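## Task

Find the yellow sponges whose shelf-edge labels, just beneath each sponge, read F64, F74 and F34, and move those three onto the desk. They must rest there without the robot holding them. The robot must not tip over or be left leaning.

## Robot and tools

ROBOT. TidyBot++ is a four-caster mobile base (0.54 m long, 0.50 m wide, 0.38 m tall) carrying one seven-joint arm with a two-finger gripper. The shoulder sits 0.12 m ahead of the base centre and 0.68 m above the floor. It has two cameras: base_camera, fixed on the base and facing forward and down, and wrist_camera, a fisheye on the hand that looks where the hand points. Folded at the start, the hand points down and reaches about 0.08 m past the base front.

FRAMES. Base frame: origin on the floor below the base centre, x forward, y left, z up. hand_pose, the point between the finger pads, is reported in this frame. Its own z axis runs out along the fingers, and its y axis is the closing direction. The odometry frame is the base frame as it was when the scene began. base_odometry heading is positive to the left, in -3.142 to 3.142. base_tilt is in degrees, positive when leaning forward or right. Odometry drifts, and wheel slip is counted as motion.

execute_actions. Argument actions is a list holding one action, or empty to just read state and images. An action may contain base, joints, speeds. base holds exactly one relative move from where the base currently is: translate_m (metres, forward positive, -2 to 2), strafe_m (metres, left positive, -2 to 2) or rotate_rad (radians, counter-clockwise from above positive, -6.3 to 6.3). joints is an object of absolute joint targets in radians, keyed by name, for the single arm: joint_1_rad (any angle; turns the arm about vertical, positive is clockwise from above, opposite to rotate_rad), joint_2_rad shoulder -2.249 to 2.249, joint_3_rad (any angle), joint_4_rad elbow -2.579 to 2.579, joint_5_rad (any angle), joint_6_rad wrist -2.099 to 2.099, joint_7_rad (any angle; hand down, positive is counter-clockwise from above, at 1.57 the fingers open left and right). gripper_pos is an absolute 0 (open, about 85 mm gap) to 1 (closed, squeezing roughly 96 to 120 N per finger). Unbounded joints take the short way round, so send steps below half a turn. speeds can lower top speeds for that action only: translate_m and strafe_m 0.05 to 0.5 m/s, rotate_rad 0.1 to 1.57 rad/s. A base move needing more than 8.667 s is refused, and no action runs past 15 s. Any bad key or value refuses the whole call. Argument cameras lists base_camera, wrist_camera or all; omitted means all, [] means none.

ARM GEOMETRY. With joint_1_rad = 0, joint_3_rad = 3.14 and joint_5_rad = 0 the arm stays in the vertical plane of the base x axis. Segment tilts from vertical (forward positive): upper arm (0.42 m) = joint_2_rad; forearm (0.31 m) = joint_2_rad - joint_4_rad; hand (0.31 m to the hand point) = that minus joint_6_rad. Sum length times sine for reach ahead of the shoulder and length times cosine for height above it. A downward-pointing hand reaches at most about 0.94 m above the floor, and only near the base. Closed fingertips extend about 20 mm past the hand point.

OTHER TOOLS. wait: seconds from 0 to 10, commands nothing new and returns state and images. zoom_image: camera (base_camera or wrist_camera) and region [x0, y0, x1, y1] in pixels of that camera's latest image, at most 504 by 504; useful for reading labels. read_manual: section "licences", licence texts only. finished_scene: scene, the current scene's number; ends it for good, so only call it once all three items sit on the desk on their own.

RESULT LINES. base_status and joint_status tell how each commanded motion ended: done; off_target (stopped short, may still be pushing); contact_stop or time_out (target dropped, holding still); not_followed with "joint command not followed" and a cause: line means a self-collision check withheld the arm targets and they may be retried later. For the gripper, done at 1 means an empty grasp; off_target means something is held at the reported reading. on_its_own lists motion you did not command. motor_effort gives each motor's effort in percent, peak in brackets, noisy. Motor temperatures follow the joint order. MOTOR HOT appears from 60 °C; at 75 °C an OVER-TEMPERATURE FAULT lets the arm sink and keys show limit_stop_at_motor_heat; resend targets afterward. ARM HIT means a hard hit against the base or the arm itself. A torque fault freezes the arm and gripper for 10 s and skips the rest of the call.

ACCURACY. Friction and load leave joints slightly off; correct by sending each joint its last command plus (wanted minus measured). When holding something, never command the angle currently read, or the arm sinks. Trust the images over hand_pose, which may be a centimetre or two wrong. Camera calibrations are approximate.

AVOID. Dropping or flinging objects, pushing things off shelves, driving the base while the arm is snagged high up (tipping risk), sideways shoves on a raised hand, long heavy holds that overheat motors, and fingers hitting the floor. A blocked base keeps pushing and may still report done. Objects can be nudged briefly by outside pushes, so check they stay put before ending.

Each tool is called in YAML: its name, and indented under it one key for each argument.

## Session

execute_actions:
  actions:
    - {"joints":{"joint_6_rad":0.5}}

Scene clock: 1.63 s.
Motor temperatures (°C, as the motors report them): [32 36 31 32 37 38 45]
base_odometry: x=+0.000 y=+0.000 heading=+0.000 (m, m, rad; odometry frame)
base_tilt: forward=-0.3 right=-0.4 (deg)
base_status: not commanded
joint_positions: joint_1_rad=-0.048 joint_2_rad=-0.396 joint_3_rad=+3.172 joint_4_rad=-2.553 joint_5_rad=-0.045 joint_6_rad=+0.480 joint_7_rad=+1.511 gripper_pos=+0.000
joint_status: all done
motor_effort: joint_1_rad=+0(0) joint_2_rad=-5(5) joint_3_rad=+1(1) joint_4_rad=+19(20) joint_5_rad=+0(0) joint_6_rad=+7(7) joint_7_rad=-1(1) (%)
hand_pose: x=+0.5284 y=+0.0010 z=+0.8629 quat_wxyz=(-0.037, +0.743, -0.040, +0.667) (m; base frame)
pictures: base_camera, wrist_camera
camera_calibration (this result's frames):
wrist_camera: T_world_to_cam=[[-0.0489458, -0.993832, -0.0995095, 0.102912], [-0.0711024, 0.102843, -0.992153, 0.956469], [0.996267, -0.0414863, -0.0756976, -0.322046], [0, 0, 0, 1]] pos_world=[0.393888, -0.0094499, 0.934826]
Images, in order (width x height): base_camera 644x364, wrist_camera 644x476.

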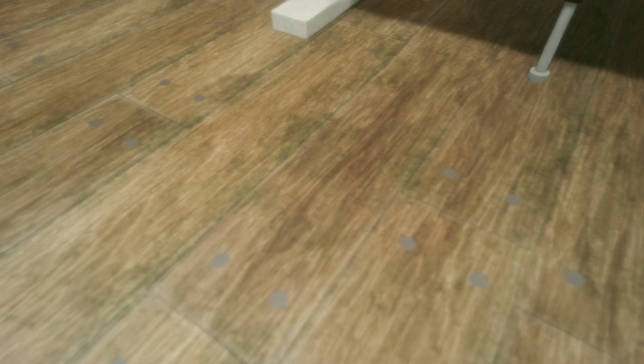

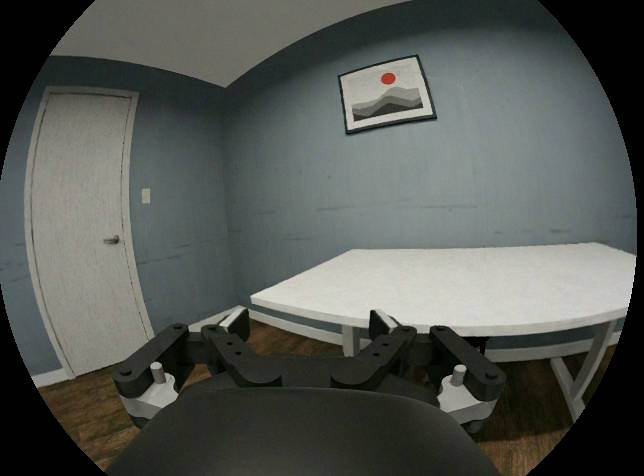

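execute_actions:
  actions:
    - {"base":{"rotate_rad":2.55},"joints":{"joint_1_rad":0,"joint_3_rad":3.13,"joint_5_rad":0.03,"joint_6_rad":0.4,"joint_7_rad":1.59}}

Scene clock: 4.77 s.
Motor temperatures (°C, as the motors report them): [32 36 31 32 37 38 45]
base_odometry: x=+0.000 y=+0.000 heading=+2.549 (m, m, rad; odometry frame)
base_tilt: forward=-0.3 right=-0.3 (deg)
base_status: done
joint_positions: joint_1_rad=-0.001 joint_2_rad=-0.396 joint_3_rad=+3.146 joint_4_rad=-2.553 joint_5_rad=-0.013 joint_6_rad=+0.439 joint_7_rad=+1.569 gripper_pos=+0.000
joint_status: all done
motor_effort: joint_1_rad=+0(0) joint_2_rad=-5(6) joint_3_rad=+1(2) joint_4_rad=+19(20) joint_5_rad=+1(1) joint_6_rad=+7(8) joint_7_rad=+0(0) (%)
hand_pose: x=+0.5264 y=-0.0019 z=+0.8502 quat_wxyz=(-0.002, +0.757, -0.009, +0.653) (m; base frame)
pictures: base_camera, wrist_camera
camera_calibration (this result's frames):
wrist_camera: T_world_to_cam=[[-0.0478869, -0.998845, -0.0039088, 0.0167774], [-0.112039, 0.0092599, -0.993661, 0.96672], [0.992549, -0.0471454, -0.112353, -0.288088], [0, 0, 0, 1]] pos_world=[0.395055, -0.00577569, 0.92829]
Images, in order (width x height): base_camera 644x364, wrist_camera 644x476.

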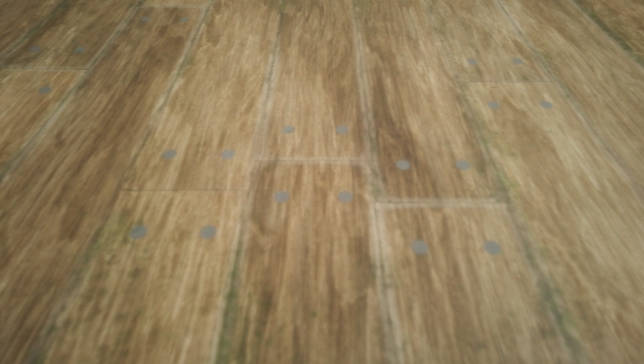

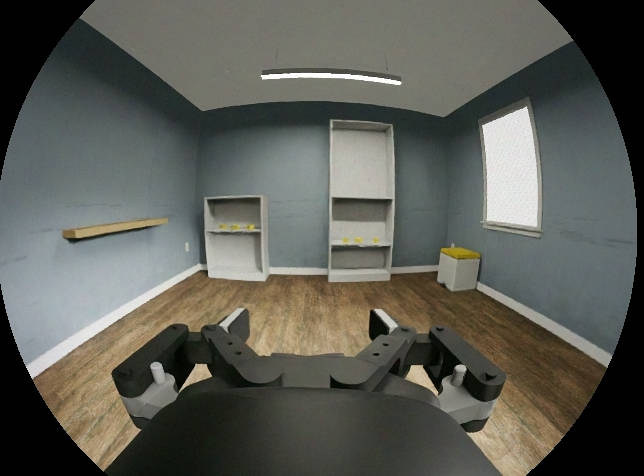

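execute_actions:
  actions:
    - {"base":{"translate_m":1.85},"joints":{"joint_2_rad":0.2,"joint_4_rad":-2.4,"joint_6_rad":0.55}}

zoom_image:
  camera: "wrist_camera"
  region: [380, 170, 580, 310]

zoom_image:
  camera: "wrist_camera"
  region: [30, 140, 230, 280]

Scene clock: 10.10 s.
Motor temperatures (°C, as the motors report them): [32 36 31 32 37 38 45]
base_odometry: x=-1.536 y=+1.031 heading=+2.550 (m, m, rad; odometry frame)
base_tilt: forward=-0.3 right=-0.4 (deg)
base_status: done
joint_positions: joint_1_rad=-0.001 joint_2_rad=+0.187 joint_3_rad=+3.146 joint_4_rad=-2.414 joint_5_rad=-0.013 joint_6_rad=+0.510 joint_7_rad=+1.569 gripper_pos=+0.000
joint_status: all done
motor_effort: joint_1_rad=+0(0) joint_2_rad=-21(23) joint_3_rad=+1(2) joint_4_rad=+13(20) joint_5_rad=+0(1) joint_6_rad=+6(7) joint_7_rad=+0(1) (%)
hand_pose: x=+0.6291 y=-0.0023 z=+0.6709 quat_wxyz=(+0.001, +0.865, -0.008, +0.501) (m; base frame)
pictures: base_camera, wrist_camera
camera_calibration (this result's frames):
wrist_camera: T_world_to_cam=[[-0.0461513, -0.998805, 0.0160749, 0.00615482], [-0.466163, 0.00730176, -0.884669, 0.949729], [0.883494, -0.0483222, -0.465943, -0.104329], [0, 0, 0, 1]] pos_world=[0.535186, -0.00582862, 0.791485]
Images, in order (width x height): base_camera 644x364, wrist_camera 644x476.

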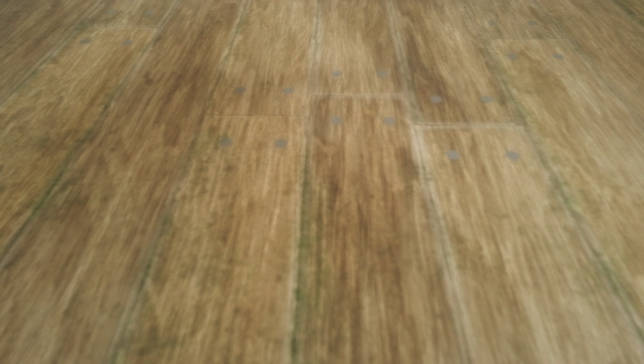

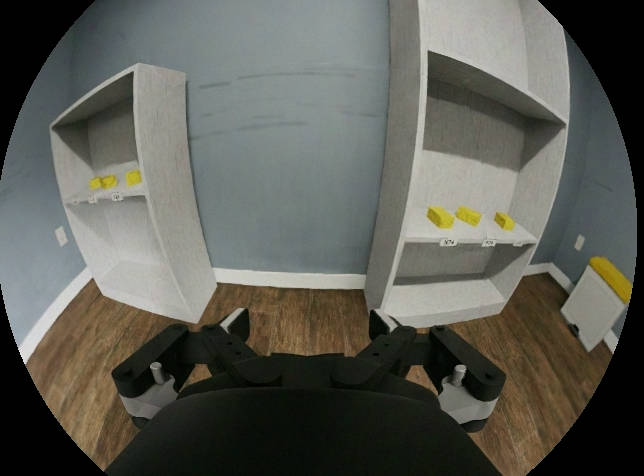

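Region (380, 170, 580, 310) of wrist_camera's 644x476 image, scaled by 2.520; it fills the top 353 rows of this view, and the rest is white.

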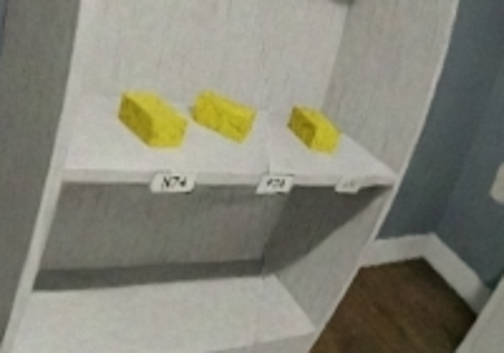

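Region (30, 140, 230, 280) of wrist_camera's 644x476 image, scaled by 2.520; it fills the top 353 rows of this view, and the rest is white.

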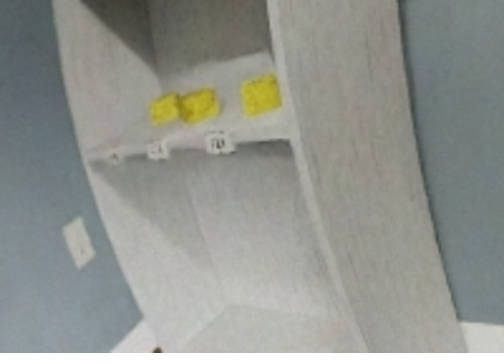

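execute_actions:
  actions:
    - {"base":{"strafe_m":-0.75},"joints":{"joint_2_rad":0.73,"joint_4_rad":-1.84,"joint_6_rad":0.45}}
  cameras: ["wrist_camera"]

Scene clock: 14.40 s.
Motor temperatures (°C, as the motors report them): [32 36 31 32 37 38 45]
base_odometry: x=-1.118 y=+1.654 heading=+2.550 (m, m, rad; odometry frame)
base_tilt: forward=-0.3 right=-0.4 (deg)
base_status: done
joint_positions: joint_1_rad=+0.003 joint_2_rad=+0.719 joint_3_rad=+3.145 joint_4_rad=-1.860 joint_5_rad=-0.013 joint_6_rad=+0.492 joint_7_rad=+1.569 gripper_pos=+0.000
joint_status: all done
motor_effort: joint_1_rad=+0(3) joint_2_rad=-40(42) joint_3_rad=+1(1) joint_4_rad=+14(16) joint_5_rad=+0(0) joint_6_rad=+6(7) joint_7_rad=+0(0) (%)
hand_pose: x=+0.8346 y=-0.0044 z=+0.5791 quat_wxyz=(+0.002, +0.864, -0.009, +0.503) (m; base frame)
pictures: wrist_camera
camera_calibration (this result's frames):
wrist_camera: T_world_to_cam=[[-0.0476258, -0.99872, 0.0170471, 0.0156701], [-0.46229, 0.00691009, -0.886702, 0.962201], [0.885449, -0.0501106, -0.462028, -0.332672], [0, 0, 0, 1]] pos_world=[0.740126, -0.00766922, 0.699214]
Images, in order (width x height): wrist_camera 644x476.

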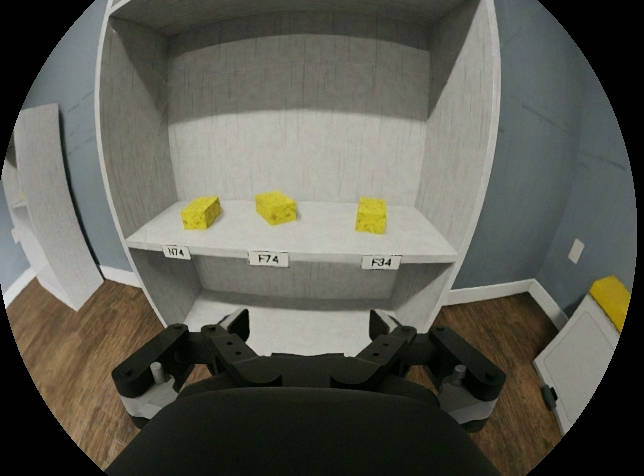

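execute_actions:
  actions:
    - {"base":{"rotate_rad":-0.135},"joints":{"joint_2_rad":0.85,"joint_6_rad":0.64}}
  cameras: ["wrist_camera"]

execute_actions:
  actions:
    - {"base":{"translate_m":0.2}}
  cameras: ["wrist_camera"]

Scene clock: 16.00 s.
Motor temperatures (°C, as the motors report them): [32 36 31 32 37 38 45]
base_odometry: x=-1.118 y=+1.654 heading=+2.415 (m, m, rad; odometry frame)
base_tilt: forward=-0.3 right=-0.4 (deg)
base_status: done
joint_positions: joint_1_rad=+0.002 joint_2_rad=+0.843 joint_3_rad=+3.138 joint_4_rad=-1.856 joint_5_rad=-0.012 joint_6_rad=+0.598 joint_7_rad=+1.569 gripper_pos=+0.000
joint_status: all done
motor_effort: joint_1_rad=+0(6) joint_2_rad=-42(45) joint_3_rad=+0(3) joint_4_rad=+12(15) joint_5_rad=+0(1) joint_6_rad=+6(7) joint_7_rad=+0(0) (%)
hand_pose: x=+0.8362 y=-0.0002 z=+0.5199 quat_wxyz=(-0.001, +0.868, -0.007, +0.497) (m; base frame)
pictures: wrist_camera
camera_calibration (this result's frames):
wrist_camera: T_world_to_cam=[[-0.0420284, -0.999008, 0.0147444, 0.0174945], [-0.474997, 0.00699579, -0.87996, 0.91764], [0.878983, -0.0439868, -0.474819, -0.349179], [0, 0, 0, 1]] pos_world=[0.743533, -0.00430174, 0.641431]
Images, in order (width x height): wrist_camera 644x476.

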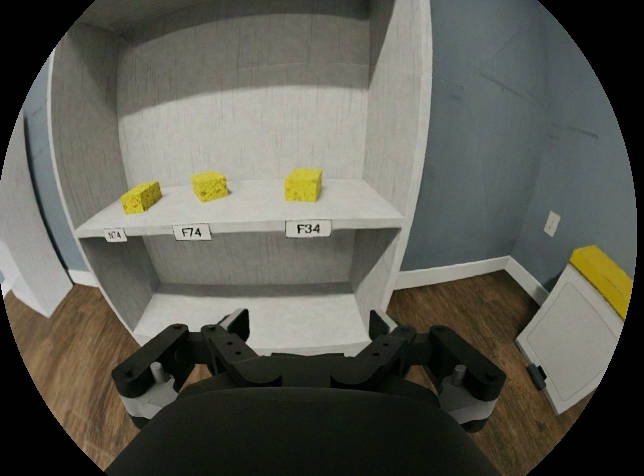

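Scene clock: 17.63 s.
Motor temperatures (°C, as the motors report them): [32 36 31 32 37 38 45]
base_odometry: x=-1.268 y=+1.787 heading=+2.414 (m, m, rad; odometry frame)
base_tilt: forward=-0.3 right=-0.4 (deg)
base_status: done
joint_positions: joint_1_rad=+0.002 joint_2_rad=+0.844 joint_3_rad=+3.138 joint_4_rad=-1.850 joint_5_rad=-0.012 joint_6_rad=+0.600 joint_7_rad=+1.569 gripper_pos=+0.000
joint_status: not commanded
motor_effort: joint_1_rad=+0(2) joint_2_rad=-41(45) joint_3_rad=+0(1) joint_4_rad=+12(14) joint_5_rad=+0(0) joint_6_rad=+6(6) joint_7_rad=+0(0) (%)
hand_pose: x=+0.8392 y=-0.0001 z=+0.5228 quat_wxyz=(-0.001, +0.866, -0.007, +0.500) (m; base frame)
pictures: wrist_camera
camera_calibration (this result's frames):
wrist_camera: T_world_to_cam=[[-0.0421061, -0.999009, 0.0144355, 0.0178352], [-0.468191, 0.00696543, -0.8836, 0.917759], [0.882623, -0.0439635, -0.46802, -0.356987], [0, 0, 0, 1]] pos_world=[0.745523, -0.00426952, 0.643597]
Images, in order (width x height): wrist_camera 644x476.

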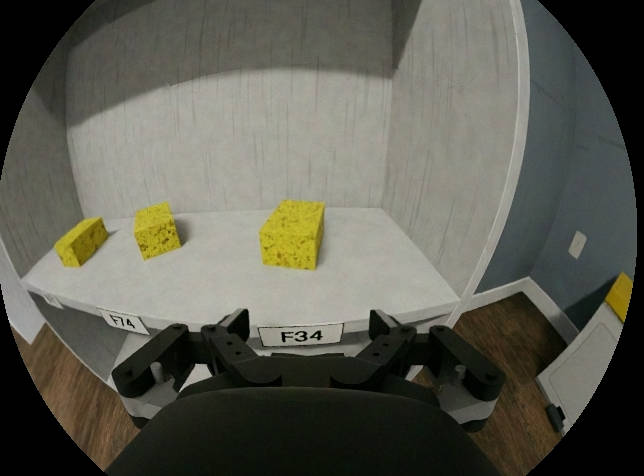

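execute_actions:
  actions:
    - {"base":{"strafe_m":0.015}}
  cameras: []

execute_actions:
  actions:
    - {"base":{"translate_m":0.08}}
  cameras: ["wrist_camera"]

Scene clock: 18.70 s.
Motor temperatures (°C, as the motors report them): [32 36 31 32 37 38 45]
base_odometry: x=-1.278 y=+1.776 heading=+2.414 (m, m, rad; odometry frame)
base_tilt: forward=-0.3 right=-0.4 (deg)
base_status: done
joint_positions: joint_1_rad=-0.003 joint_2_rad=+0.844 joint_3_rad=+3.138 joint_4_rad=-1.850 joint_5_rad=-0.012 joint_6_rad=+0.600 joint_7_rad=+1.569 gripper_pos=+0.000
joint_status: not commanded
motor_effort: joint_1_rad=+0(4) joint_2_rad=-42(43) joint_3_rad=+0(2) joint_4_rad=+13(13) joint_5_rad=+0(1) joint_6_rad=+6(6) joint_7_rad=+0(0) (%)
hand_pose: x=+0.8392 y=+0.0036 z=+0.5228 quat_wxyz=(-0.002, +0.866, -0.005, +0.500) (m; base frame)
pictures: none
No camera images: the call's "cameras" was empty. Leave "cameras" out to get every camera's image.

Scene clock: 19.87 s.
Motor temperatures (°C, as the motors report them): [32 36 31 32 37 38 45]
base_odometry: x=-1.338 y=+1.829 heading=+2.414 (m, m, rad; odometry frame)
base_tilt: forward=-0.3 right=-0.4 (deg)
base_status: done
joint_positions: joint_1_rad=-0.003 joint_2_rad=+0.844 joint_3_rad=+3.138 joint_4_rad=-1.847 joint_5_rad=-0.012 joint_6_rad=+0.601 joint_7_rad=+1.569 gripper_pos=+0.000
joint_status: not commanded
motor_effort: joint_1_rad=+0(2) joint_2_rad=-41(45) joint_3_rad=+0(2) joint_4_rad=+12(14) joint_5_rad=+0(1) joint_6_rad=+6(7) joint_7_rad=-1(0) (%)
hand_pose: x=+0.8404 y=+0.0036 z=+0.5241 quat_wxyz=(-0.002, +0.865, -0.005, +0.502) (m; base frame)
pictures: wrist_camera
camera_calibration (this result's frames):
wrist_camera: T_world_to_cam=[[-0.0369809, -0.999215, 0.014205, 0.0174028], [-0.46521, 0.00463343, -0.885188, 0.917745], [0.884428, -0.0393433, -0.465016, -0.360464], [0, 0, 0, 1]] pos_world=[0.746392, -0.00104505, 0.644509]
Images, in order (width x height): wrist_camera 644x476.

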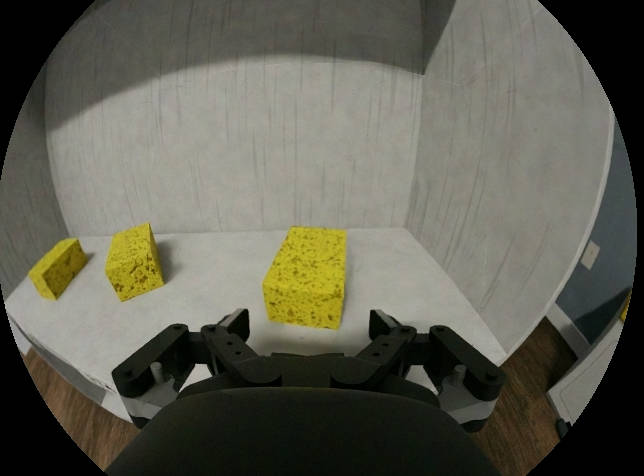

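execute_actions:
  actions:
    - {"base":{"translate_m":0.065},"speeds":{"translate_m":0.15},"joints":{"joint_2_rad":0.875}}
  cameras: []

execute_actions:
  actions:
    - {"joints":{"gripper_pos":1}}
  cameras: ["wrist_camera"]

Scene clock: 21.17 s.
Motor temperatures (°C, as the motors report them): [32 36 31 32 37 38 45]
base_odometry: x=-1.386 y=+1.872 heading=+2.415 (m, m, rad; odometry frame)
base_tilt: forward=-0.2 right=-0.4 (deg)
base_status: done
joint_positions: joint_1_rad=-0.003 joint_2_rad=+0.856 joint_3_rad=+3.138 joint_4_rad=-1.847 joint_5_rad=-0.012 joint_6_rad=+0.601 joint_7_rad=+1.569 gripper_pos=+0.000
joint_status: all done
motor_effort: joint_1_rad=+0(3) joint_2_rad=-42(43) joint_3_rad=+0(1) joint_4_rad=+12(14) joint_5_rad=+0(0) joint_6_rad=+6(6) joint_7_rad=+0(0) (%)
hand_pose: x=+0.8386 y=+0.0036 z=+0.5152 quat_wxyz=(-0.002, +0.868, -0.005, +0.497) (m; base frame)
pictures: none
No camera images: the call's "cameras" was empty. Leave "cameras" out to get every camera's image.

Scene clock: 22.27 s.
Motor temperatures (°C, as the motors report them): [32 36 31 32 37 38 45]
base_odometry: x=-1.386 y=+1.872 heading=+2.415 (m, m, rad; odometry frame)
base_tilt: forward=-0.3 right=-0.4 (deg)
base_status: not commanded
joint_positions: joint_1_rad=-0.003 joint_2_rad=+0.857 joint_3_rad=+3.138 joint_4_rad=-1.847 joint_5_rad=-0.012 joint_6_rad=+0.607 joint_7_rad=+1.569 gripper_pos=+0.363
joint_status: gripper_pos off_target (ended at +0.363, target +1.000)
motor_effort: joint_1_rad=+0(0) joint_2_rad=-39(42) joint_3_rad=+0(0) joint_4_rad=+11(13) joint_5_rad=+0(0) joint_6_rad=+5(6) joint_7_rad=+0(0) (%)
hand_pose: x=+0.8394 y=+0.0036 z=+0.5164 quat_wxyz=(-0.002, +0.867, -0.005, +0.499) (m; base frame)
pictures: wrist_camera
camera_calibration (this result's frames):
wrist_camera: T_world_to_cam=[[-0.0369343, -0.999212, 0.0145313, 0.0172365], [-0.471395, 0.00459897, -0.88191, 0.913958], [0.881149, -0.0394227, -0.471193, -0.357184], [0, 0, 0, 1]] pos_world=[0.746204, -0.00106159, 0.637476]
Images, in order (width x height): wrist_camera 644x476.

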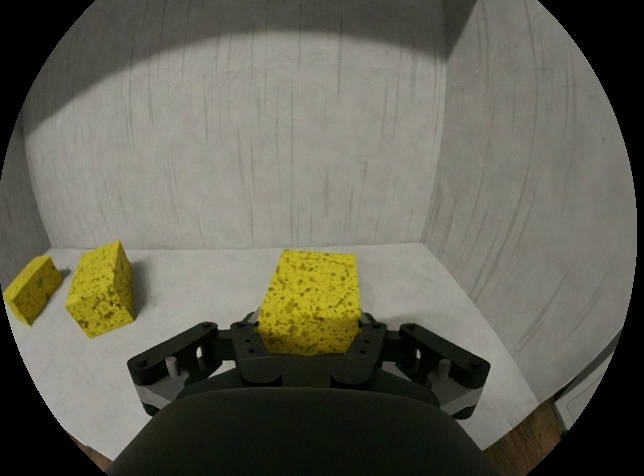

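execute_actions:
  actions:
    - {"joints":{"joint_2_rad":0.79}}
  cameras: []

execute_actions:
  actions:
    - {"base":{"translate_m":-0.3}}
  cameras: []

execute_actions:
  actions:
    - {"base":{"translate_m":-1.9},"joints":{"joint_1_rad":-2.85,"joint_2_rad":0.32,"joint_4_rad":-1.405,"joint_6_rad":-0.375}}
  cameras: ["wrist_camera"]

Scene clock: 23.93 s.
Motor temperatures (°C, as the motors report them): [32 36 31 32 37 38 45]
base_odometry: x=-1.386 y=+1.872 heading=+2.415 (m, m, rad; odometry frame)
base_tilt: forward=-0.3 right=-0.4 (deg)
base_status: not commanded
joint_positions: joint_1_rad=-0.003 joint_2_rad=+0.805 joint_3_rad=+3.138 joint_4_rad=-1.847 joint_5_rad=-0.012 joint_6_rad=+0.607 joint_7_rad=+1.569 gripper_pos=+0.364
joint_status: all done
motor_effort: joint_1_rad=+0(0) joint_2_rad=-42(44) joint_3_rad=+0(0) joint_4_rad=+14(13) joint_5_rad=+0(0) joint_6_rad=+6(7) joint_7_rad=+0(0) (%)
hand_pose: x=+0.8469 y=+0.0036 z=+0.5536 quat_wxyz=(-0.002, +0.854, -0.005, +0.521) (m; base frame)
pictures: none
No camera images: the call's "cameras" was empty. Leave "cameras" out to get every camera's image.

Scene clock: 25.97 s.
Motor temperatures (°C, as the motors report them): [32 36 31 32 37 38 45]
base_odometry: x=-1.162 y=+1.673 heading=+2.415 (m, m, rad; odometry frame)
base_tilt: forward=-0.2 right=-0.4 (deg)
base_status: done
joint_positions: joint_1_rad=-0.002 joint_2_rad=+0.804 joint_3_rad=+3.138 joint_4_rad=-1.845 joint_5_rad=-0.011 joint_6_rad=+0.607 joint_7_rad=+1.569 gripper_pos=+0.364
joint_status: not commanded
motor_effort: joint_1_rad=+0(4) joint_2_rad=-42(44) joint_3_rad=+0(2) joint_4_rad=+13(15) joint_5_rad=+0(1) joint_6_rad=+6(7) joint_7_rad=+0(0) (%)
hand_pose: x=+0.8478 y=+0.0030 z=+0.5552 quat_wxyz=(-0.002, +0.853, -0.005, +0.522) (m; base frame)
pictures: none
No camera images: the call's "cameras" was empty. Leave "cameras" out to get every camera's image.

Scene clock: 31.13 s.
Motor temperatures (°C, as the motors report them): [32 36 31 32 37 38 45]
base_odometry: x=+0.260 y=+0.413 heading=+2.416 (m, m, rad; odometry frame)
base_tilt: forward=-0.4 right=-0.4 (deg)
base_status: done
joint_positions: joint_1_rad=-2.848 joint_2_rad=+0.341 joint_3_rad=+3.137 joint_4_rad=-1.423 joint_5_rad=-0.011 joint_6_rad=-0.334 joint_7_rad=+1.569 gripper_pos=+0.364
joint_status: all done
motor_effort: joint_1_rad=+0(2) joint_2_rad=-35(44) joint_3_rad=+0(2) joint_4_rad=+21(22) joint_5_rad=+0(1) joint_6_rad=+6(7) joint_7_rad=+0(0) (%)
hand_pose: x=-0.5700 y=+0.2023 z=+0.8615 quat_wxyz=(-0.494, +0.129, +0.857, +0.066) (m; base frame)
pictures: wrist_camera
camera_calibration (this result's frames):
wrist_camera: T_world_to_cam=[[0.317002, 0.948379, 0.00931262, -0.0290427], [0.450252, -0.141843, -0.881563, 1.10772], [-0.834735, 0.28365, -0.471974, 0.0124547], [0, 0, 0, 1]] pos_world=[-0.479152, 0.181134, 0.982678]
Images, in order (width x height): wrist_camera 644x476.

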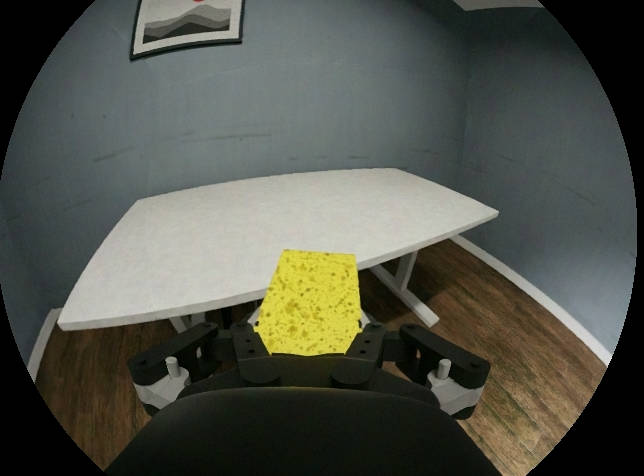

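execute_actions:
  actions:
    - {"base":{"translate_m":-0.42},"joints":{"joint_2_rad":0.47,"joint_4_rad":-1.62,"joint_6_rad":0.02}}
  cameras: ["wrist_camera"]

execute_actions:
  actions:
    - {"joints":{"joint_2_rad":0.58,"joint_4_rad":-1.65,"joint_6_rad":0.14}}
  cameras: []

Scene clock: 33.90 s.
Motor temperatures (°C, as the motors report them): [32 36 31 32 37 38 45]
base_odometry: x=+0.575 y=+0.135 heading=+2.417 (m, m, rad; odometry frame)
base_tilt: forward=-0.3 right=-0.4 (deg)
base_status: done
joint_positions: joint_1_rad=-2.849 joint_2_rad=+0.461 joint_3_rad=+3.137 joint_4_rad=-1.612 joint_5_rad=-0.011 joint_6_rad=-0.017 joint_7_rad=+1.569 gripper_pos=+0.364
joint_status: all done
motor_effort: joint_1_rad=+0(2) joint_2_rad=-38(41) joint_3_rad=+0(1) joint_4_rad=+20(21) joint_5_rad=+0(0) joint_6_rad=+6(6) joint_7_rad=+0(0) (%)
hand_pose: x=-0.5840 y=+0.2074 z=+0.7529 quat_wxyz=(-0.497, +0.130, +0.855, +0.068) (m; base frame)
pictures: wrist_camera
camera_calibration (this result's frames):
wrist_camera: T_world_to_cam=[[0.320169, 0.94731, 0.00974898, -0.0266547], [0.44344, -0.140763, -0.885182, 1.01749], [-0.837169, 0.287731, -0.465143, -0.0593658], [0, 0, 0, 1]] pos_world=[-0.49236, 0.185556, 0.873308]
Images, in order (width x height): wrist_camera 644x476.

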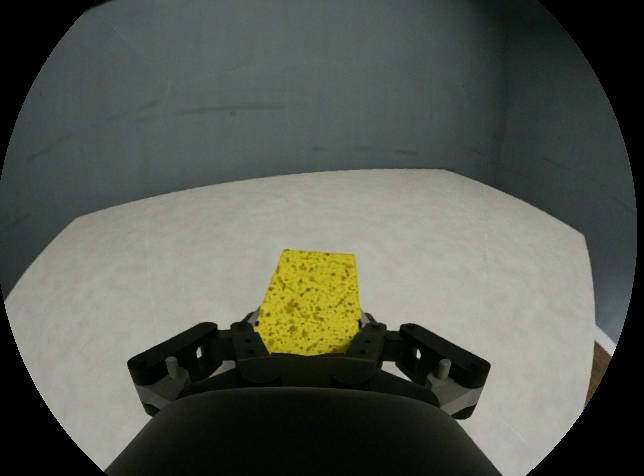

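Scene clock: 34.83 s.
Motor temperatures (°C, as the motors report them): [32 36 31 32 37 38 45]
base_odometry: x=+0.575 y=+0.135 heading=+2.417 (m, m, rad; odometry frame)
base_tilt: forward=-0.3 right=-0.4 (deg)
base_status: not commanded
joint_positions: joint_1_rad=-2.849 joint_2_rad=+0.512 joint_3_rad=+3.137 joint_4_rad=-1.612 joint_5_rad=-0.011 joint_6_rad=+0.124 joint_7_rad=+1.569 gripper_pos=+0.364
joint_status: joint_2_rad off_target (ended at +0.512, target +0.580); the others done
motor_effort: joint_1_rad=+0(0) joint_2_rad=-32(38) joint_3_rad=+0(0) joint_4_rad=+15(19) joint_5_rad=+0(0) joint_6_rad=+3(7) joint_7_rad=-1(0) (%)
hand_pose: x=-0.6065 y=+0.2147 z=+0.7541 quat_wxyz=(-0.535, +0.127, +0.832, +0.074) (m; base frame)
pictures: none
No camera images: the call's "cameras" was empty. Leave "cameras" out to get every camera's image.

execute_actions:
  actions:
    - {"joints":{"joint_2_rad":0.50,"joint_4_rad":-1.61,"gripper_pos":0}}
  cameras: []

execute_actions:
  actions:
    - {"joints":{"joint_2_rad":0.3}}
  cameras: ["wrist_camera"]

execute_actions:
  actions:
    - {"base":{"rotate_rad":-0.165},"joints":{"joint_1_rad":-2.0}}
  cameras: []

execute_actions:
  actions:
    - {"base":{"translate_m":2.0},"joints":{"joint_1_rad":0}}
  cameras: []

execute_actions:
  actions:
    - {"base":{"translate_m":0.5},"joints":{"joint_2_rad":0.86,"joint_4_rad":-1.87,"joint_6_rad":0.64}}
  cameras: []

execute_actions:
  actions:
    - {"base":{"rotate_rad":0.75}}

Scene clock: 36.57 s.
Motor temperatures (°C, as the motors report them): [32 36 31 32 37 38 45]
base_odometry: x=+0.575 y=+0.135 heading=+2.417 (m, m, rad; odometry frame)
base_tilt: forward=-0.3 right=-0.4 (deg)
base_status: not commanded
joint_positions: joint_1_rad=-2.849 joint_2_rad=+0.510 joint_3_rad=+3.137 joint_4_rad=-1.612 joint_5_rad=-0.011 joint_6_rad=+0.124 joint_7_rad=+1.569 gripper_pos=+0.000
joint_status: all done
motor_effort: joint_1_rad=+0(0) joint_2_rad=-39(40) joint_3_rad=+0(0) joint_4_rad=+19(20) joint_5_rad=+0(0) joint_6_rad=+6(7) joint_7_rad=+0(0) (%)
hand_pose: x=-0.6064 y=+0.2147 z=+0.7551 quat_wxyz=(-0.536, +0.127, +0.831, +0.074) (m; base frame)
pictures: none
No camera images: the call's "cameras" was empty. Leave "cameras" out to get every camera's image.

Scene clock: 37.77 s.
Motor temperatures (°C, as the motors report them): [32 36 31 32 37 38 45]
base_odometry: x=+0.575 y=+0.135 heading=+2.417 (m, m, rad; odometry frame)
base_tilt: forward=-0.3 right=-0.4 (deg)
base_status: not commanded
joint_positions: joint_1_rad=-2.849 joint_2_rad=+0.296 joint_3_rad=+3.137 joint_4_rad=-1.612 joint_5_rad=-0.011 joint_6_rad=+0.124 joint_7_rad=+1.569 gripper_pos=+0.000
joint_status: all done
motor_effort: joint_1_rad=+0(1) joint_2_rad=-34(42) joint_3_rad=+1(1) joint_4_rad=+21(21) joint_5_rad=+0(0) joint_6_rad=+7(7) joint_7_rad=+0(0) (%)
hand_pose: x=-0.5750 y=+0.2052 z=+0.9140 quat_wxyz=(-0.622, +0.118, +0.770, +0.086) (m; base frame)
pictures: wrist_camera
camera_calibration (this result's frames):
wrist_camera: T_world_to_cam=[[0.323129, 0.946355, -0.000875564, -0.0174275], [0.167645, -0.0581521, -0.984131, 1.07073], [-0.931388, 0.317854, -0.177442, -0.299574], [0, 0, 0, 1]] pos_world=[-0.452891, 0.173979, 1.00056]
Images, in order (width x height): wrist_camera 644x476.

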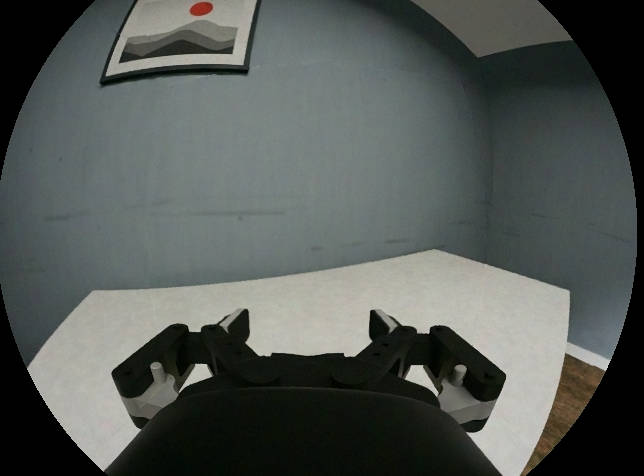

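Scene clock: 39.90 s.
Motor temperatures (°C, as the motors report them): [32 36 31 32 37 38 45]
base_odometry: x=+0.575 y=+0.135 heading=+2.252 (m, m, rad; odometry frame)
base_tilt: forward=-0.3 right=-0.4 (deg)
base_status: done
joint_positions: joint_1_rad=-2.004 joint_2_rad=+0.296 joint_3_rad=+3.132 joint_4_rad=-1.612 joint_5_rad=-0.011 joint_6_rad=+0.124 joint_7_rad=+1.569 gripper_pos=+0.000
joint_status: all done
motor_effort: joint_1_rad=+0(4) joint_2_rad=-33(35) joint_3_rad=+1(4) joint_4_rad=+21(21) joint_5_rad=+0(0) joint_6_rad=+7(7) joint_7_rad=+0(0) (%)
hand_pose: x=-0.1910 y=+0.6539 z=+0.9140 quat_wxyz=(-0.533, +0.422, +0.654, +0.332) (m; base frame)
pictures: none
No camera images: the call's "cameras" was empty. Leave "cameras" out to get every camera's image.

Scene clock: 45.27 s.
Motor temperatures (°C, as the motors report them): [32 36 31 32 37 38 45]
base_odometry: x=-0.682 y=+1.690 heading=+2.251 (m, m, rad; odometry frame)
base_tilt: forward=-0.3 right=-0.4 (deg)
base_status: done
joint_positions: joint_1_rad=-0.002 joint_2_rad=+0.297 joint_3_rad=+3.129 joint_4_rad=-1.612 joint_5_rad=-0.011 joint_6_rad=+0.124 joint_7_rad=+1.569 gripper_pos=+0.000
joint_status: all done
motor_effort: joint_1_rad=+0(4) joint_2_rad=-33(37) joint_3_rad=+0(4) joint_4_rad=+21(21) joint_5_rad=+0(0) joint_6_rad=+7(7) joint_7_rad=+0(0) (%)
hand_pose: x=+0.8426 y=+0.0101 z=+0.9139 quat_wxyz=(-0.009, +0.779, -0.001, +0.628) (m; base frame)
pictures: none
No camera images: the call's "cameras" was empty. Leave "cameras" out to get every camera's image.

Scene clock: 47.63 s.
Motor temperatures (°C, as the motors report them): [32 36 31 32 37 38 45]
base_odometry: x=-0.997 y=+2.079 heading=+2.251 (m, m, rad; odometry frame)
base_tilt: forward=-0.3 right=-0.4 (deg)
base_status: done
joint_positions: joint_1_rad=-0.002 joint_2_rad=+0.859 joint_3_rad=+3.129 joint_4_rad=-1.852 joint_5_rad=-0.011 joint_6_rad=+0.600 joint_7_rad=+1.569 gripper_pos=+0.000
joint_status: all done
motor_effort: joint_1_rad=+0(2) joint_2_rad=-42(47) joint_3_rad=+0(2) joint_4_rad=+12(22) joint_5_rad=+0(0) joint_6_rad=+6(6) joint_7_rad=+0(0) (%)
hand_pose: x=+0.8357 y=+0.0082 z=+0.5112 quat_wxyz=(-0.006, +0.870, -0.004, +0.493) (m; base frame)
pictures: none
No camera images: the call's "cameras" was empty. Leave "cameras" out to get every camera's image.

Scene clock: 49.63 s.
Motor temperatures (°C, as the motors report them): [32 36 31 32 37 38 45]
base_odometry: x=-0.997 y=+2.079 heading=+3.000 (m, m, rad; odometry frame)
base_tilt: forward=-0.3 right=-0.3 (deg)
base_status: done
joint_positions: joint_1_rad=-0.004 joint_2_rad=+0.859 joint_3_rad=+3.124 joint_4_rad=-1.852 joint_5_rad=-0.009 joint_6_rad=+0.600 joint_7_rad=+1.569 gripper_pos=+0.000
joint_status: not commanded
motor_effort: joint_1_rad=+0(6) joint_2_rad=-42(43) joint_3_rad=+0(3) joint_4_rad=+12(12) joint_5_rad=+0(1) joint_6_rad=+6(6) joint_7_rad=+0(0) (%)
hand_pose: x=+0.8357 y=+0.0129 z=+0.5113 quat_wxyz=(-0.009, +0.870, -0.002, +0.493) (m; base frame)
pictures: base_camera, wrist_camera
camera_calibration (this result's frames):
wrist_camera: T_world_to_cam=[[-0.024242, -0.999689, 0.00581921, 0.0203817], [-0.483121, 0.00661899, -0.875528, 0.914233], [0.875218, -0.0240359, -0.483132, -0.345031], [0, 0, 0, 1]] pos_world=[0.744157, 0.00603091, 0.633623]
Images, in order (width x height): base_camera 644x364, wrist_camera 644x476.

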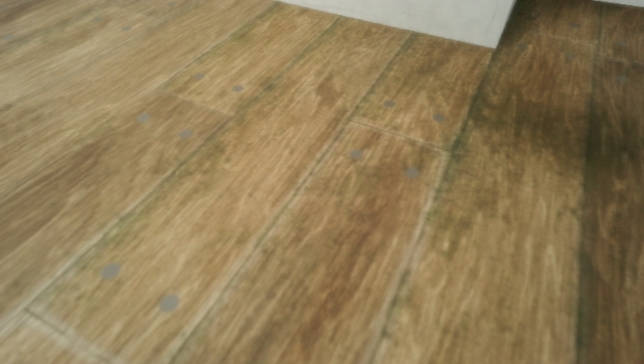

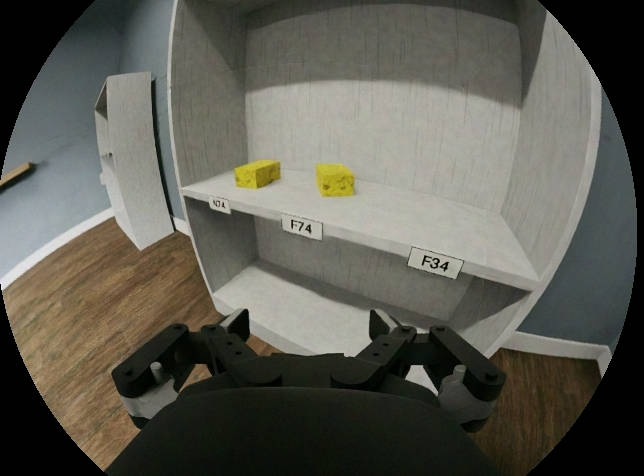

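execute_actions:
  actions:
    - {"base":{"strafe_m":-0.042},"joints":{"joint_2_rad":0.83}}
  cameras: []

execute_actions:
  actions:
    - {"base":{"translate_m":0.27}}
  cameras: ["wrist_camera"]

Scene clock: 50.97 s.
Motor temperatures (°C, as the motors report them): [32 37 31 32 37 38 45]
base_odometry: x=-0.991 y=+2.121 heading=+3.001 (m, m, rad; odometry frame)
base_tilt: forward=-0.3 right=-0.3 (deg)
base_status: done
joint_positions: joint_1_rad=+0.004 joint_2_rad=+0.846 joint_3_rad=+3.124 joint_4_rad=-1.853 joint_5_rad=-0.009 joint_6_rad=+0.600 joint_7_rad=+1.569 gripper_pos=+0.000
joint_status: all done
motor_effort: joint_1_rad=+0(3) joint_2_rad=-41(44) joint_3_rad=+0(2) joint_4_rad=+12(13) joint_5_rad=+0(1) joint_6_rad=+6(6) joint_7_rad=+0(0) (%)
hand_pose: x=+0.8377 y=+0.0075 z=+0.5206 quat_wxyz=(-0.007, +0.867, -0.005, +0.498) (m; base frame)
pictures: none
No camera images: the call's "cameras" was empty. Leave "cameras" out to get every camera's image.

Scene clock: 52.80 s.
Motor temperatures (°C, as the motors report them): [32 37 31 32 37 38 45]
base_odometry: x=-1.258 y=+2.159 heading=+3.001 (m, m, rad; odometry frame)
base_tilt: forward=-0.3 right=-0.3 (deg)
base_status: done
joint_positions: joint_1_rad=+0.003 joint_2_rad=+0.845 joint_3_rad=+3.124 joint_4_rad=-1.856 joint_5_rad=-0.009 joint_6_rad=+0.601 joint_7_rad=+1.569 gripper_pos=+0.000
joint_status: not commanded
motor_effort: joint_1_rad=+0(2) joint_2_rad=-41(45) joint_3_rad=+0(1) joint_4_rad=+12(14) joint_5_rad=+0(0) joint_6_rad=+6(7) joint_7_rad=+0(1) (%)
hand_pose: x=+0.8362 y=+0.0078 z=+0.5197 quat_wxyz=(-0.008, +0.867, -0.005, +0.497) (m; base frame)
pictures: wrist_camera
camera_calibration (this result's frames):
wrist_camera: T_world_to_cam=[[-0.0314438, -0.99949, 0.00558893, 0.0213293], [-0.474175, 0.00999461, -0.880374, 0.9169], [0.879869, -0.0303324, -0.474248, -0.350081], [0, 0, 0, 1]] pos_world=[0.743467, 0.00153561, 0.64107]
Images, in order (width x height): wrist_camera 644x476.

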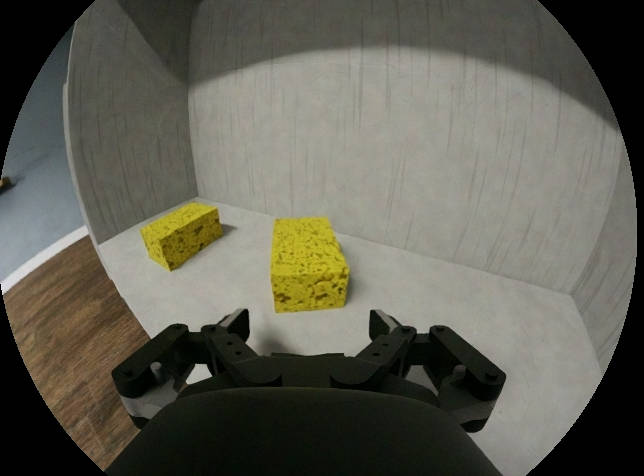

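execute_actions:
  actions:
    - {"base":{"translate_m":0.08},"speeds":{"translate_m":0.15}}
  cameras: []

execute_actions:
  actions:
    - {"joints":{"gripper_pos":1}}
  cameras: ["wrist_camera"]

execute_actions:
  actions:
    - {"joints":{"joint_2_rad":0.78}}
  cameras: []

execute_actions:
  actions:
    - {"base":{"translate_m":-0.33}}
  cameras: []

execute_actions:
  actions:
    - {"base":{"rotate_rad":-0.9},"joints":{"joint_1_rad":-1.2}}
  cameras: []

execute_actions:
  actions:
    - {"base":{"translate_m":-2.0},"joints":{"joint_1_rad":-3.14,"joint_2_rad":0.40,"joint_4_rad":-1.53,"joint_6_rad":-0.17}}
  cameras: ["wrist_camera"]

Scene clock: 54.53 s.
Motor temperatures (°C, as the motors report them): [32 37 31 32 37 38 45]
base_odometry: x=-1.337 y=+2.171 heading=+3.000 (m, m, rad; odometry frame)
base_tilt: forward=-0.3 right=-0.3 (deg)
base_status: done
joint_positions: joint_1_rad=+0.003 joint_2_rad=+0.845 joint_3_rad=+3.124 joint_4_rad=-1.858 joint_5_rad=-0.009 joint_6_rad=+0.601 joint_7_rad=+1.569 gripper_pos=+0.000
joint_status: not commanded
motor_effort: joint_1_rad=+0(3) joint_2_rad=-41(44) joint_3_rad=+0(1) joint_4_rad=+12(13) joint_5_rad=+0(1) joint_6_rad=+6(6) joint_7_rad=+0(0) (%)
hand_pose: x=+0.8355 y=+0.0078 z=+0.5191 quat_wxyz=(-0.008, +0.868, -0.005, +0.497) (m; base frame)
pictures: none
No camera images: the call's "cameras" was empty. Leave "cameras" out to get every camera's image.

Scene clock: 55.63 s.
Motor temperatures (°C, as the motors report them): [32 37 31 32 37 38 45]
base_odometry: x=-1.337 y=+2.171 heading=+3.000 (m, m, rad; odometry frame)
base_tilt: forward=-0.3 right=-0.4 (deg)
base_status: not commanded
joint_positions: joint_1_rad=+0.003 joint_2_rad=+0.843 joint_3_rad=+3.124 joint_4_rad=-1.858 joint_5_rad=-0.009 joint_6_rad=+0.603 joint_7_rad=+1.569 gripper_pos=+0.361
joint_status: gripper_pos off_target (ended at +0.361, target +1.000)
motor_effort: joint_1_rad=+0(1) joint_2_rad=-41(42) joint_3_rad=+0(0) joint_4_rad=+13(12) joint_5_rad=+0(0) joint_6_rad=+7(7) joint_7_rad=+0(0) (%)
hand_pose: x=+0.8361 y=+0.0078 z=+0.5209 quat_wxyz=(-0.008, +0.867, -0.005, +0.498) (m; base frame)
pictures: wrist_camera
camera_calibration (this result's frames):
wrist_camera: T_world_to_cam=[[-0.0314592, -0.99949, 0.00553796, 0.021357], [-0.472184, 0.00997821, -0.881444, 0.916788], [0.880938, -0.0303444, -0.472257, -0.35131], [0, 0, 0, 1]] pos_world=[0.743047, 0.00153794, 0.642069]
Images, in order (width x height): wrist_camera 644x476.

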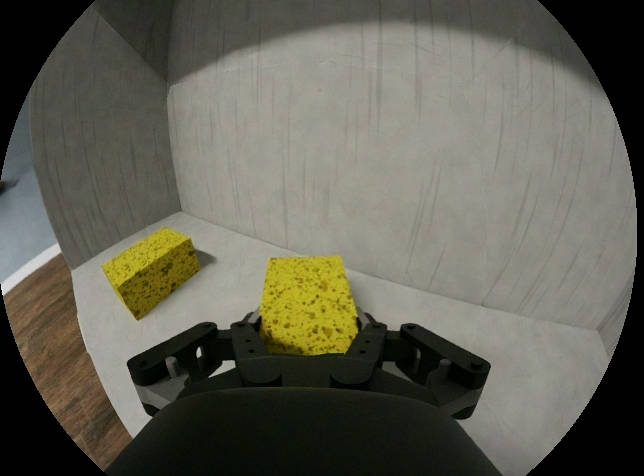

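Scene clock: 56.47 s.
Motor temperatures (°C, as the motors report them): [32 37 31 32 37 38 45]
base_odometry: x=-1.337 y=+2.171 heading=+3.000 (m, m, rad; odometry frame)
base_tilt: forward=-0.2 right=-0.4 (deg)
base_status: not commanded
joint_positions: joint_1_rad=+0.003 joint_2_rad=+0.795 joint_3_rad=+3.124 joint_4_rad=-1.858 joint_5_rad=-0.009 joint_6_rad=+0.603 joint_7_rad=+1.569 gripper_pos=+0.361
joint_status: all done
motor_effort: joint_1_rad=+0(0) joint_2_rad=-42(44) joint_3_rad=+0(0) joint_4_rad=+13(13) joint_5_rad=+0(0) joint_6_rad=+6(7) joint_7_rad=+0(1) (%)
hand_pose: x=+0.8430 y=+0.0077 z=+0.5557 quat_wxyz=(-0.008, +0.855, -0.004, +0.519) (m; base frame)
pictures: none
No camera images: the call's "cameras" was empty. Leave "cameras" out to get every camera's image.

Scene clock: 58.53 s.
Motor temperatures (°C, as the motors report them): [32 37 31 32 37 38 45]
base_odometry: x=-1.011 y=+2.124 heading=+3.001 (m, m, rad; odometry frame)
base_tilt: forward=-0.3 right=-0.4 (deg)
base_status: done
joint_positions: joint_1_rad=+0.002 joint_2_rad=+0.794 joint_3_rad=+3.125 joint_4_rad=-1.863 joint_5_rad=-0.009 joint_6_rad=+0.603 joint_7_rad=+1.569 gripper_pos=+0.361
joint_status: not commanded
motor_effort: joint_1_rad=+0(3) joint_2_rad=-41(44) joint_3_rad=+0(1) joint_4_rad=+13(15) joint_5_rad=+0(0) joint_6_rad=+6(7) joint_7_rad=+0(1) (%)
hand_pose: x=+0.8411 y=+0.0085 z=+0.5544 quat_wxyz=(-0.008, +0.856, -0.004, +0.518) (m; base frame)
pictures: none
No camera images: the call's "cameras" was empty. Leave "cameras" out to get every camera's image.

Scene clock: 61.00 s.
Motor temperatures (°C, as the motors report them): [32 37 31 32 37 38 45]
base_odometry: x=-1.011 y=+2.124 heading=+2.102 (m, m, rad; odometry frame)
base_tilt: forward=-0.3 right=-0.4 (deg)
base_status: done
joint_positions: joint_1_rad=-1.199 joint_2_rad=+0.794 joint_3_rad=+3.130 joint_4_rad=-1.863 joint_5_rad=+0.015 joint_6_rad=+0.603 joint_7_rad=+1.571 gripper_pos=+0.362
joint_status: all done
motor_effort: joint_1_rad=+0(11) joint_2_rad=-42(42) joint_3_rad=+0(16) joint_4_rad=+13(13) joint_5_rad=+0(16) joint_6_rad=+7(6) joint_7_rad=+0(2) (%)
hand_pose: x=+0.3713 y=+0.6767 z=+0.5544 quat_wxyz=(-0.297, +0.701, +0.490, +0.424) (m; base frame)
pictures: none
No camera images: the call's "cameras" was empty. Leave "cameras" out to get every camera's image.

Scene clock: 66.37 s.
Motor temperatures (°C, as the motors report them): [32 37 31 32 37 38 45]
base_odometry: x=+0.000 y=+0.399 heading=+2.101 (m, m, rad; odometry frame)
base_tilt: forward=-0.3 right=-0.4 (deg)
base_status: done
joint_positions: joint_1_rad=-3.139 joint_2_rad=+0.421 joint_3_rad=+3.131 joint_4_rad=-1.547 joint_5_rad=+0.015 joint_6_rad=-0.129 joint_7_rad=+1.571 gripper_pos=+0.362
joint_status: all done
motor_effort: joint_1_rad=+0(5) joint_2_rad=-37(42) joint_3_rad=+0(3) joint_4_rad=+20(21) joint_5_rad=+0(0) joint_6_rad=+6(8) joint_7_rad=+0(0) (%)
hand_pose: x=-0.6118 y=-0.0053 z=+0.7878 quat_wxyz=(-0.499, -0.008, +0.867, +0.001) (m; base frame)
pictures: wrist_camera
camera_calibration (this result's frames):
wrist_camera: T_world_to_cam=[[0.0184441, 0.999301, 0.0325034, -0.0188325], [0.471196, 0.0199847, -0.881802, 1.046], [-0.881836, 0.0315795, -0.470498, -0.029675], [0, 0, 0, 1]] pos_world=[-0.518691, -0.00114751, 0.909013]
Images, in order (width x height): wrist_camera 644x476.

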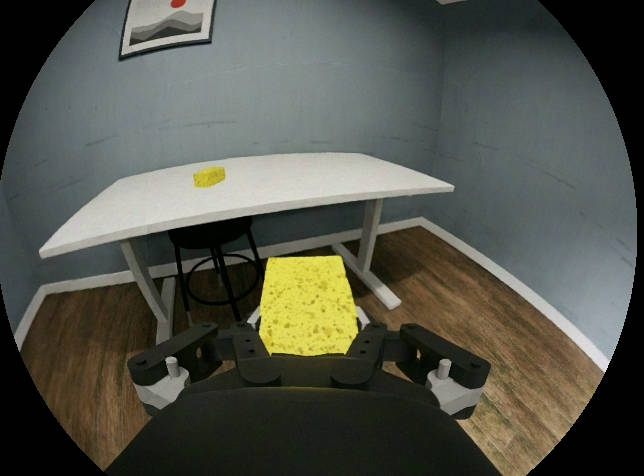

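execute_actions:
  actions:
    - {"base":{"translate_m":-0.63}}
  cameras: []

execute_actions:
  actions:
    - {"joints":{"joint_2_rad":0.49,"joint_4_rad":-1.62,"joint_6_rad":0.025}}
  cameras: ["wrist_camera"]

Scene clock: 69.23 s.
Motor temperatures (°C, as the motors report them): [32 37 31 32 37 38 45]
base_odometry: x=+0.319 y=-0.145 heading=+2.101 (m, m, rad; odometry frame)
base_tilt: forward=-0.4 right=-0.4 (deg)
base_status: done
joint_positions: joint_1_rad=-3.139 joint_2_rad=+0.416 joint_3_rad=+3.131 joint_4_rad=-1.546 joint_5_rad=+0.015 joint_6_rad=-0.131 joint_7_rad=+1.571 gripper_pos=+0.362
joint_status: not commanded
motor_effort: joint_1_rad=+0(1) joint_2_rad=-37(40) joint_3_rad=+0(0) joint_4_rad=+20(21) joint_5_rad=+0(0) joint_6_rad=+7(6) joint_7_rad=+0(0) (%)
hand_pose: x=-0.6112 y=-0.0053 z=+0.7917 quat_wxyz=(-0.501, -0.008, +0.866, +0.001) (m; base frame)
pictures: none
No camera images: the call's "cameras" was empty. Leave "cameras" out to get every camera's image.

Scene clock: 70.13 s.
Motor temperatures (°C, as the motors report them): [32 37 31 32 37 38 45]
base_odometry: x=+0.319 y=-0.145 heading=+2.101 (m, m, rad; odometry frame)
base_tilt: forward=-0.4 right=-0.3 (deg)
base_status: not commanded
joint_positions: joint_1_rad=-3.139 joint_2_rad=+0.467 joint_3_rad=+3.131 joint_4_rad=-1.604 joint_5_rad=+0.015 joint_6_rad=-0.003 joint_7_rad=+1.571 gripper_pos=+0.362
joint_status: all done
motor_effort: joint_1_rad=+0(1) joint_2_rad=-35(39) joint_3_rad=+0(0) joint_4_rad=+17(21) joint_5_rad=+0(0) joint_6_rad=+5(7) joint_7_rad=+0(1) (%)
hand_pose: x=-0.6187 y=-0.0059 z=+0.7565 quat_wxyz=(-0.509, -0.008, +0.861, +0.000) (m; base frame)
pictures: wrist_camera
camera_calibration (this result's frames):
wrist_camera: T_world_to_cam=[[0.0178134, 0.999369, 0.0307131, -0.0161572], [0.451209, 0.0193771, -0.892208, 1.01709], [-0.89224, 0.0297513, -0.45058, -0.07197], [0, 0, 0, 1]] pos_world=[-0.522847, -0.00142007, 0.875522]
Images, in order (width x height): wrist_camera 644x476.

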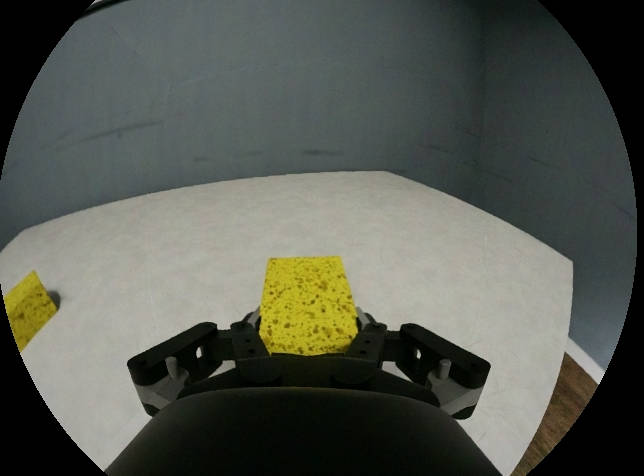

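execute_actions:
  actions:
    - {"joints":{"joint_2_rad":0.455,"joint_4_rad":-1.60,"gripper_pos":0}}
  cameras: []

execute_actions:
  actions:
    - {"joints":{"joint_2_rad":0.33}}
  cameras: []

execute_actions:
  actions:
    - {"base":{"rotate_rad":0.71},"joints":{"joint_1_rad":-4.2}}
  cameras: []

execute_actions:
  actions:
    - {"base":{"translate_m":2.0},"joints":{"joint_1_rad":0,"joint_2_rad":0.55,"joint_4_rad":-1.775,"joint_6_rad":0.24}}

Scene clock: 71.73 s.
Motor temperatures (°C, as the motors report them): [32 37 31 33 37 38 45]
base_odometry: x=+0.319 y=-0.145 heading=+2.101 (m, m, rad; odometry frame)
base_tilt: forward=-0.3 right=-0.3 (deg)
base_status: not commanded
joint_positions: joint_1_rad=-3.139 joint_2_rad=+0.465 joint_3_rad=+3.131 joint_4_rad=-1.604 joint_5_rad=+0.015 joint_6_rad=-0.003 joint_7_rad=+1.571 gripper_pos=+0.000
joint_status: all done
motor_effort: joint_1_rad=+0(0) joint_2_rad=-38(39) joint_3_rad=+0(0) joint_4_rad=+19(20) joint_5_rad=+0(0) joint_6_rad=+6(6) joint_7_rad=+0(0) (%)
hand_pose: x=-0.6185 y=-0.0059 z=+0.7582 quat_wxyz=(-0.510, -0.008, +0.860, +0.000) (m; base frame)
pictures: none
No camera images: the call's "cameras" was empty. Leave "cameras" out to get every camera's image.

Scene clock: 72.80 s.
Motor temperatures (°C, as the motors report them): [32 37 31 33 37 38 45]
base_odometry: x=+0.319 y=-0.145 heading=+2.101 (m, m, rad; odometry frame)
base_tilt: forward=-0.3 right=-0.3 (deg)
base_status: not commanded
joint_positions: joint_1_rad=-3.139 joint_2_rad=+0.332 joint_3_rad=+3.131 joint_4_rad=-1.604 joint_5_rad=+0.015 joint_6_rad=-0.003 joint_7_rad=+1.571 gripper_pos=+0.000
joint_status: all done
motor_effort: joint_1_rad=+0(0) joint_2_rad=-35(41) joint_3_rad=+0(0) joint_4_rad=+21(21) joint_5_rad=+0(0) joint_6_rad=+6(7) joint_7_rad=+1(1) (%)
hand_pose: x=-0.6019 y=-0.0059 z=+0.8549 quat_wxyz=(-0.565, -0.008, +0.825, +0.001) (m; base frame)
pictures: none
No camera images: the call's "cameras" was empty. Leave "cameras" out to get every camera's image.

Scene clock: 75.23 s.
Motor temperatures (°C, as the motors report them): [32 37 31 33 37 38 45]
base_odometry: x=+0.319 y=-0.145 heading=+2.810 (m, m, rad; odometry frame)
base_tilt: forward=-0.3 right=-0.4 (deg)
base_status: done
joint_positions: joint_1_rad=-4.198 joint_2_rad=+0.332 joint_3_rad=+3.129 joint_4_rad=-1.604 joint_5_rad=+0.015 joint_6_rad=-0.003 joint_7_rad=+1.571 gripper_pos=+0.000
joint_status: all done
motor_effort: joint_1_rad=+0(4) joint_2_rad=-35(37) joint_3_rad=+0(3) joint_4_rad=+21(21) joint_5_rad=+0(0) joint_6_rad=+6(6) joint_7_rad=+0(0) (%)
hand_pose: x=-0.2277 y=-0.6321 z=+0.8549 quat_wxyz=(-0.488, -0.424, +0.707, -0.286) (m; base frame)
pictures: none
No camera images: the call's "cameras" was empty. Leave "cameras" out to get every camera's image.

Scene clock: 80.60 s.
Motor temperatures (°C, as the motors report them): [32 37 31 33 37 38 45]
base_odometry: x=-1.573 y=+0.504 heading=+2.811 (m, m, rad; odometry frame)
base_tilt: forward=-0.3 right=-0.4 (deg)
base_status: done
joint_positions: joint_1_rad=-6.282 joint_2_rad=+0.533 joint_3_rad=+3.131 joint_4_rad=-1.757 joint_5_rad=+0.015 joint_6_rad=+0.200 joint_7_rad=+1.571 gripper_pos=+0.000
joint_status: all done
motor_effort: joint_1_rad=+0(3) joint_2_rad=-37(39) joint_3_rad=+0(3) joint_4_rad=+17(21) joint_5_rad=+0(0) joint_6_rad=+6(7) joint_7_rad=+0(0) (%)
hand_pose: x=+0.8396 y=+0.0078 z=+0.6833 quat_wxyz=(+0.002, -0.865, -0.009, -0.502) (m; base frame)
pictures: base_camera, wrist_camera
camera_calibration (this result's frames):
wrist_camera: T_world_to_cam=[[-0.0137432, -0.999493, 0.0287036, -0.0100462], [-0.46392, -0.0190559, -0.885672, 1.05772], [0.885771, -0.0254882, -0.463423, -0.287845], [0, 0, 0, 1]] pos_world=[0.745525, 0.00277806, 0.803691]
Images, in order (width x height): base_camera 644x364, wrist_camera 644x476.

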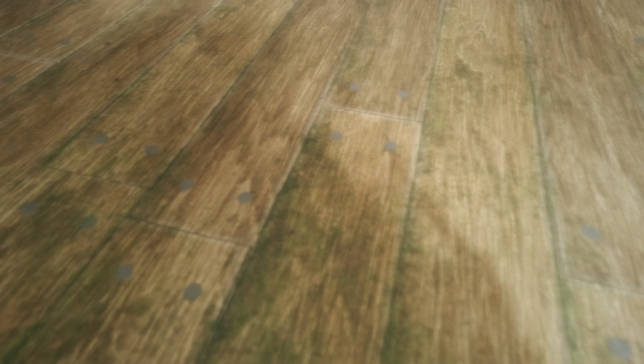

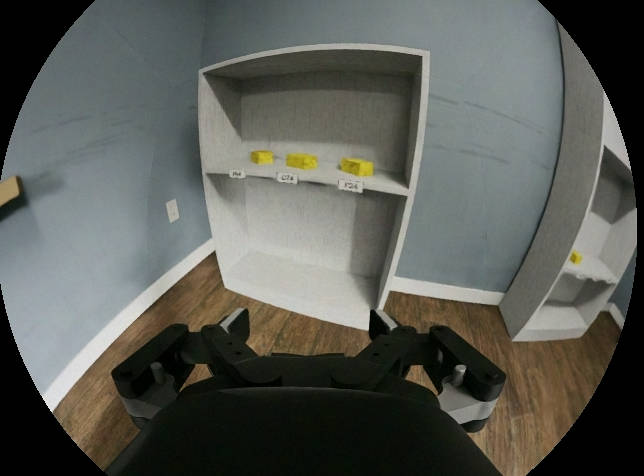

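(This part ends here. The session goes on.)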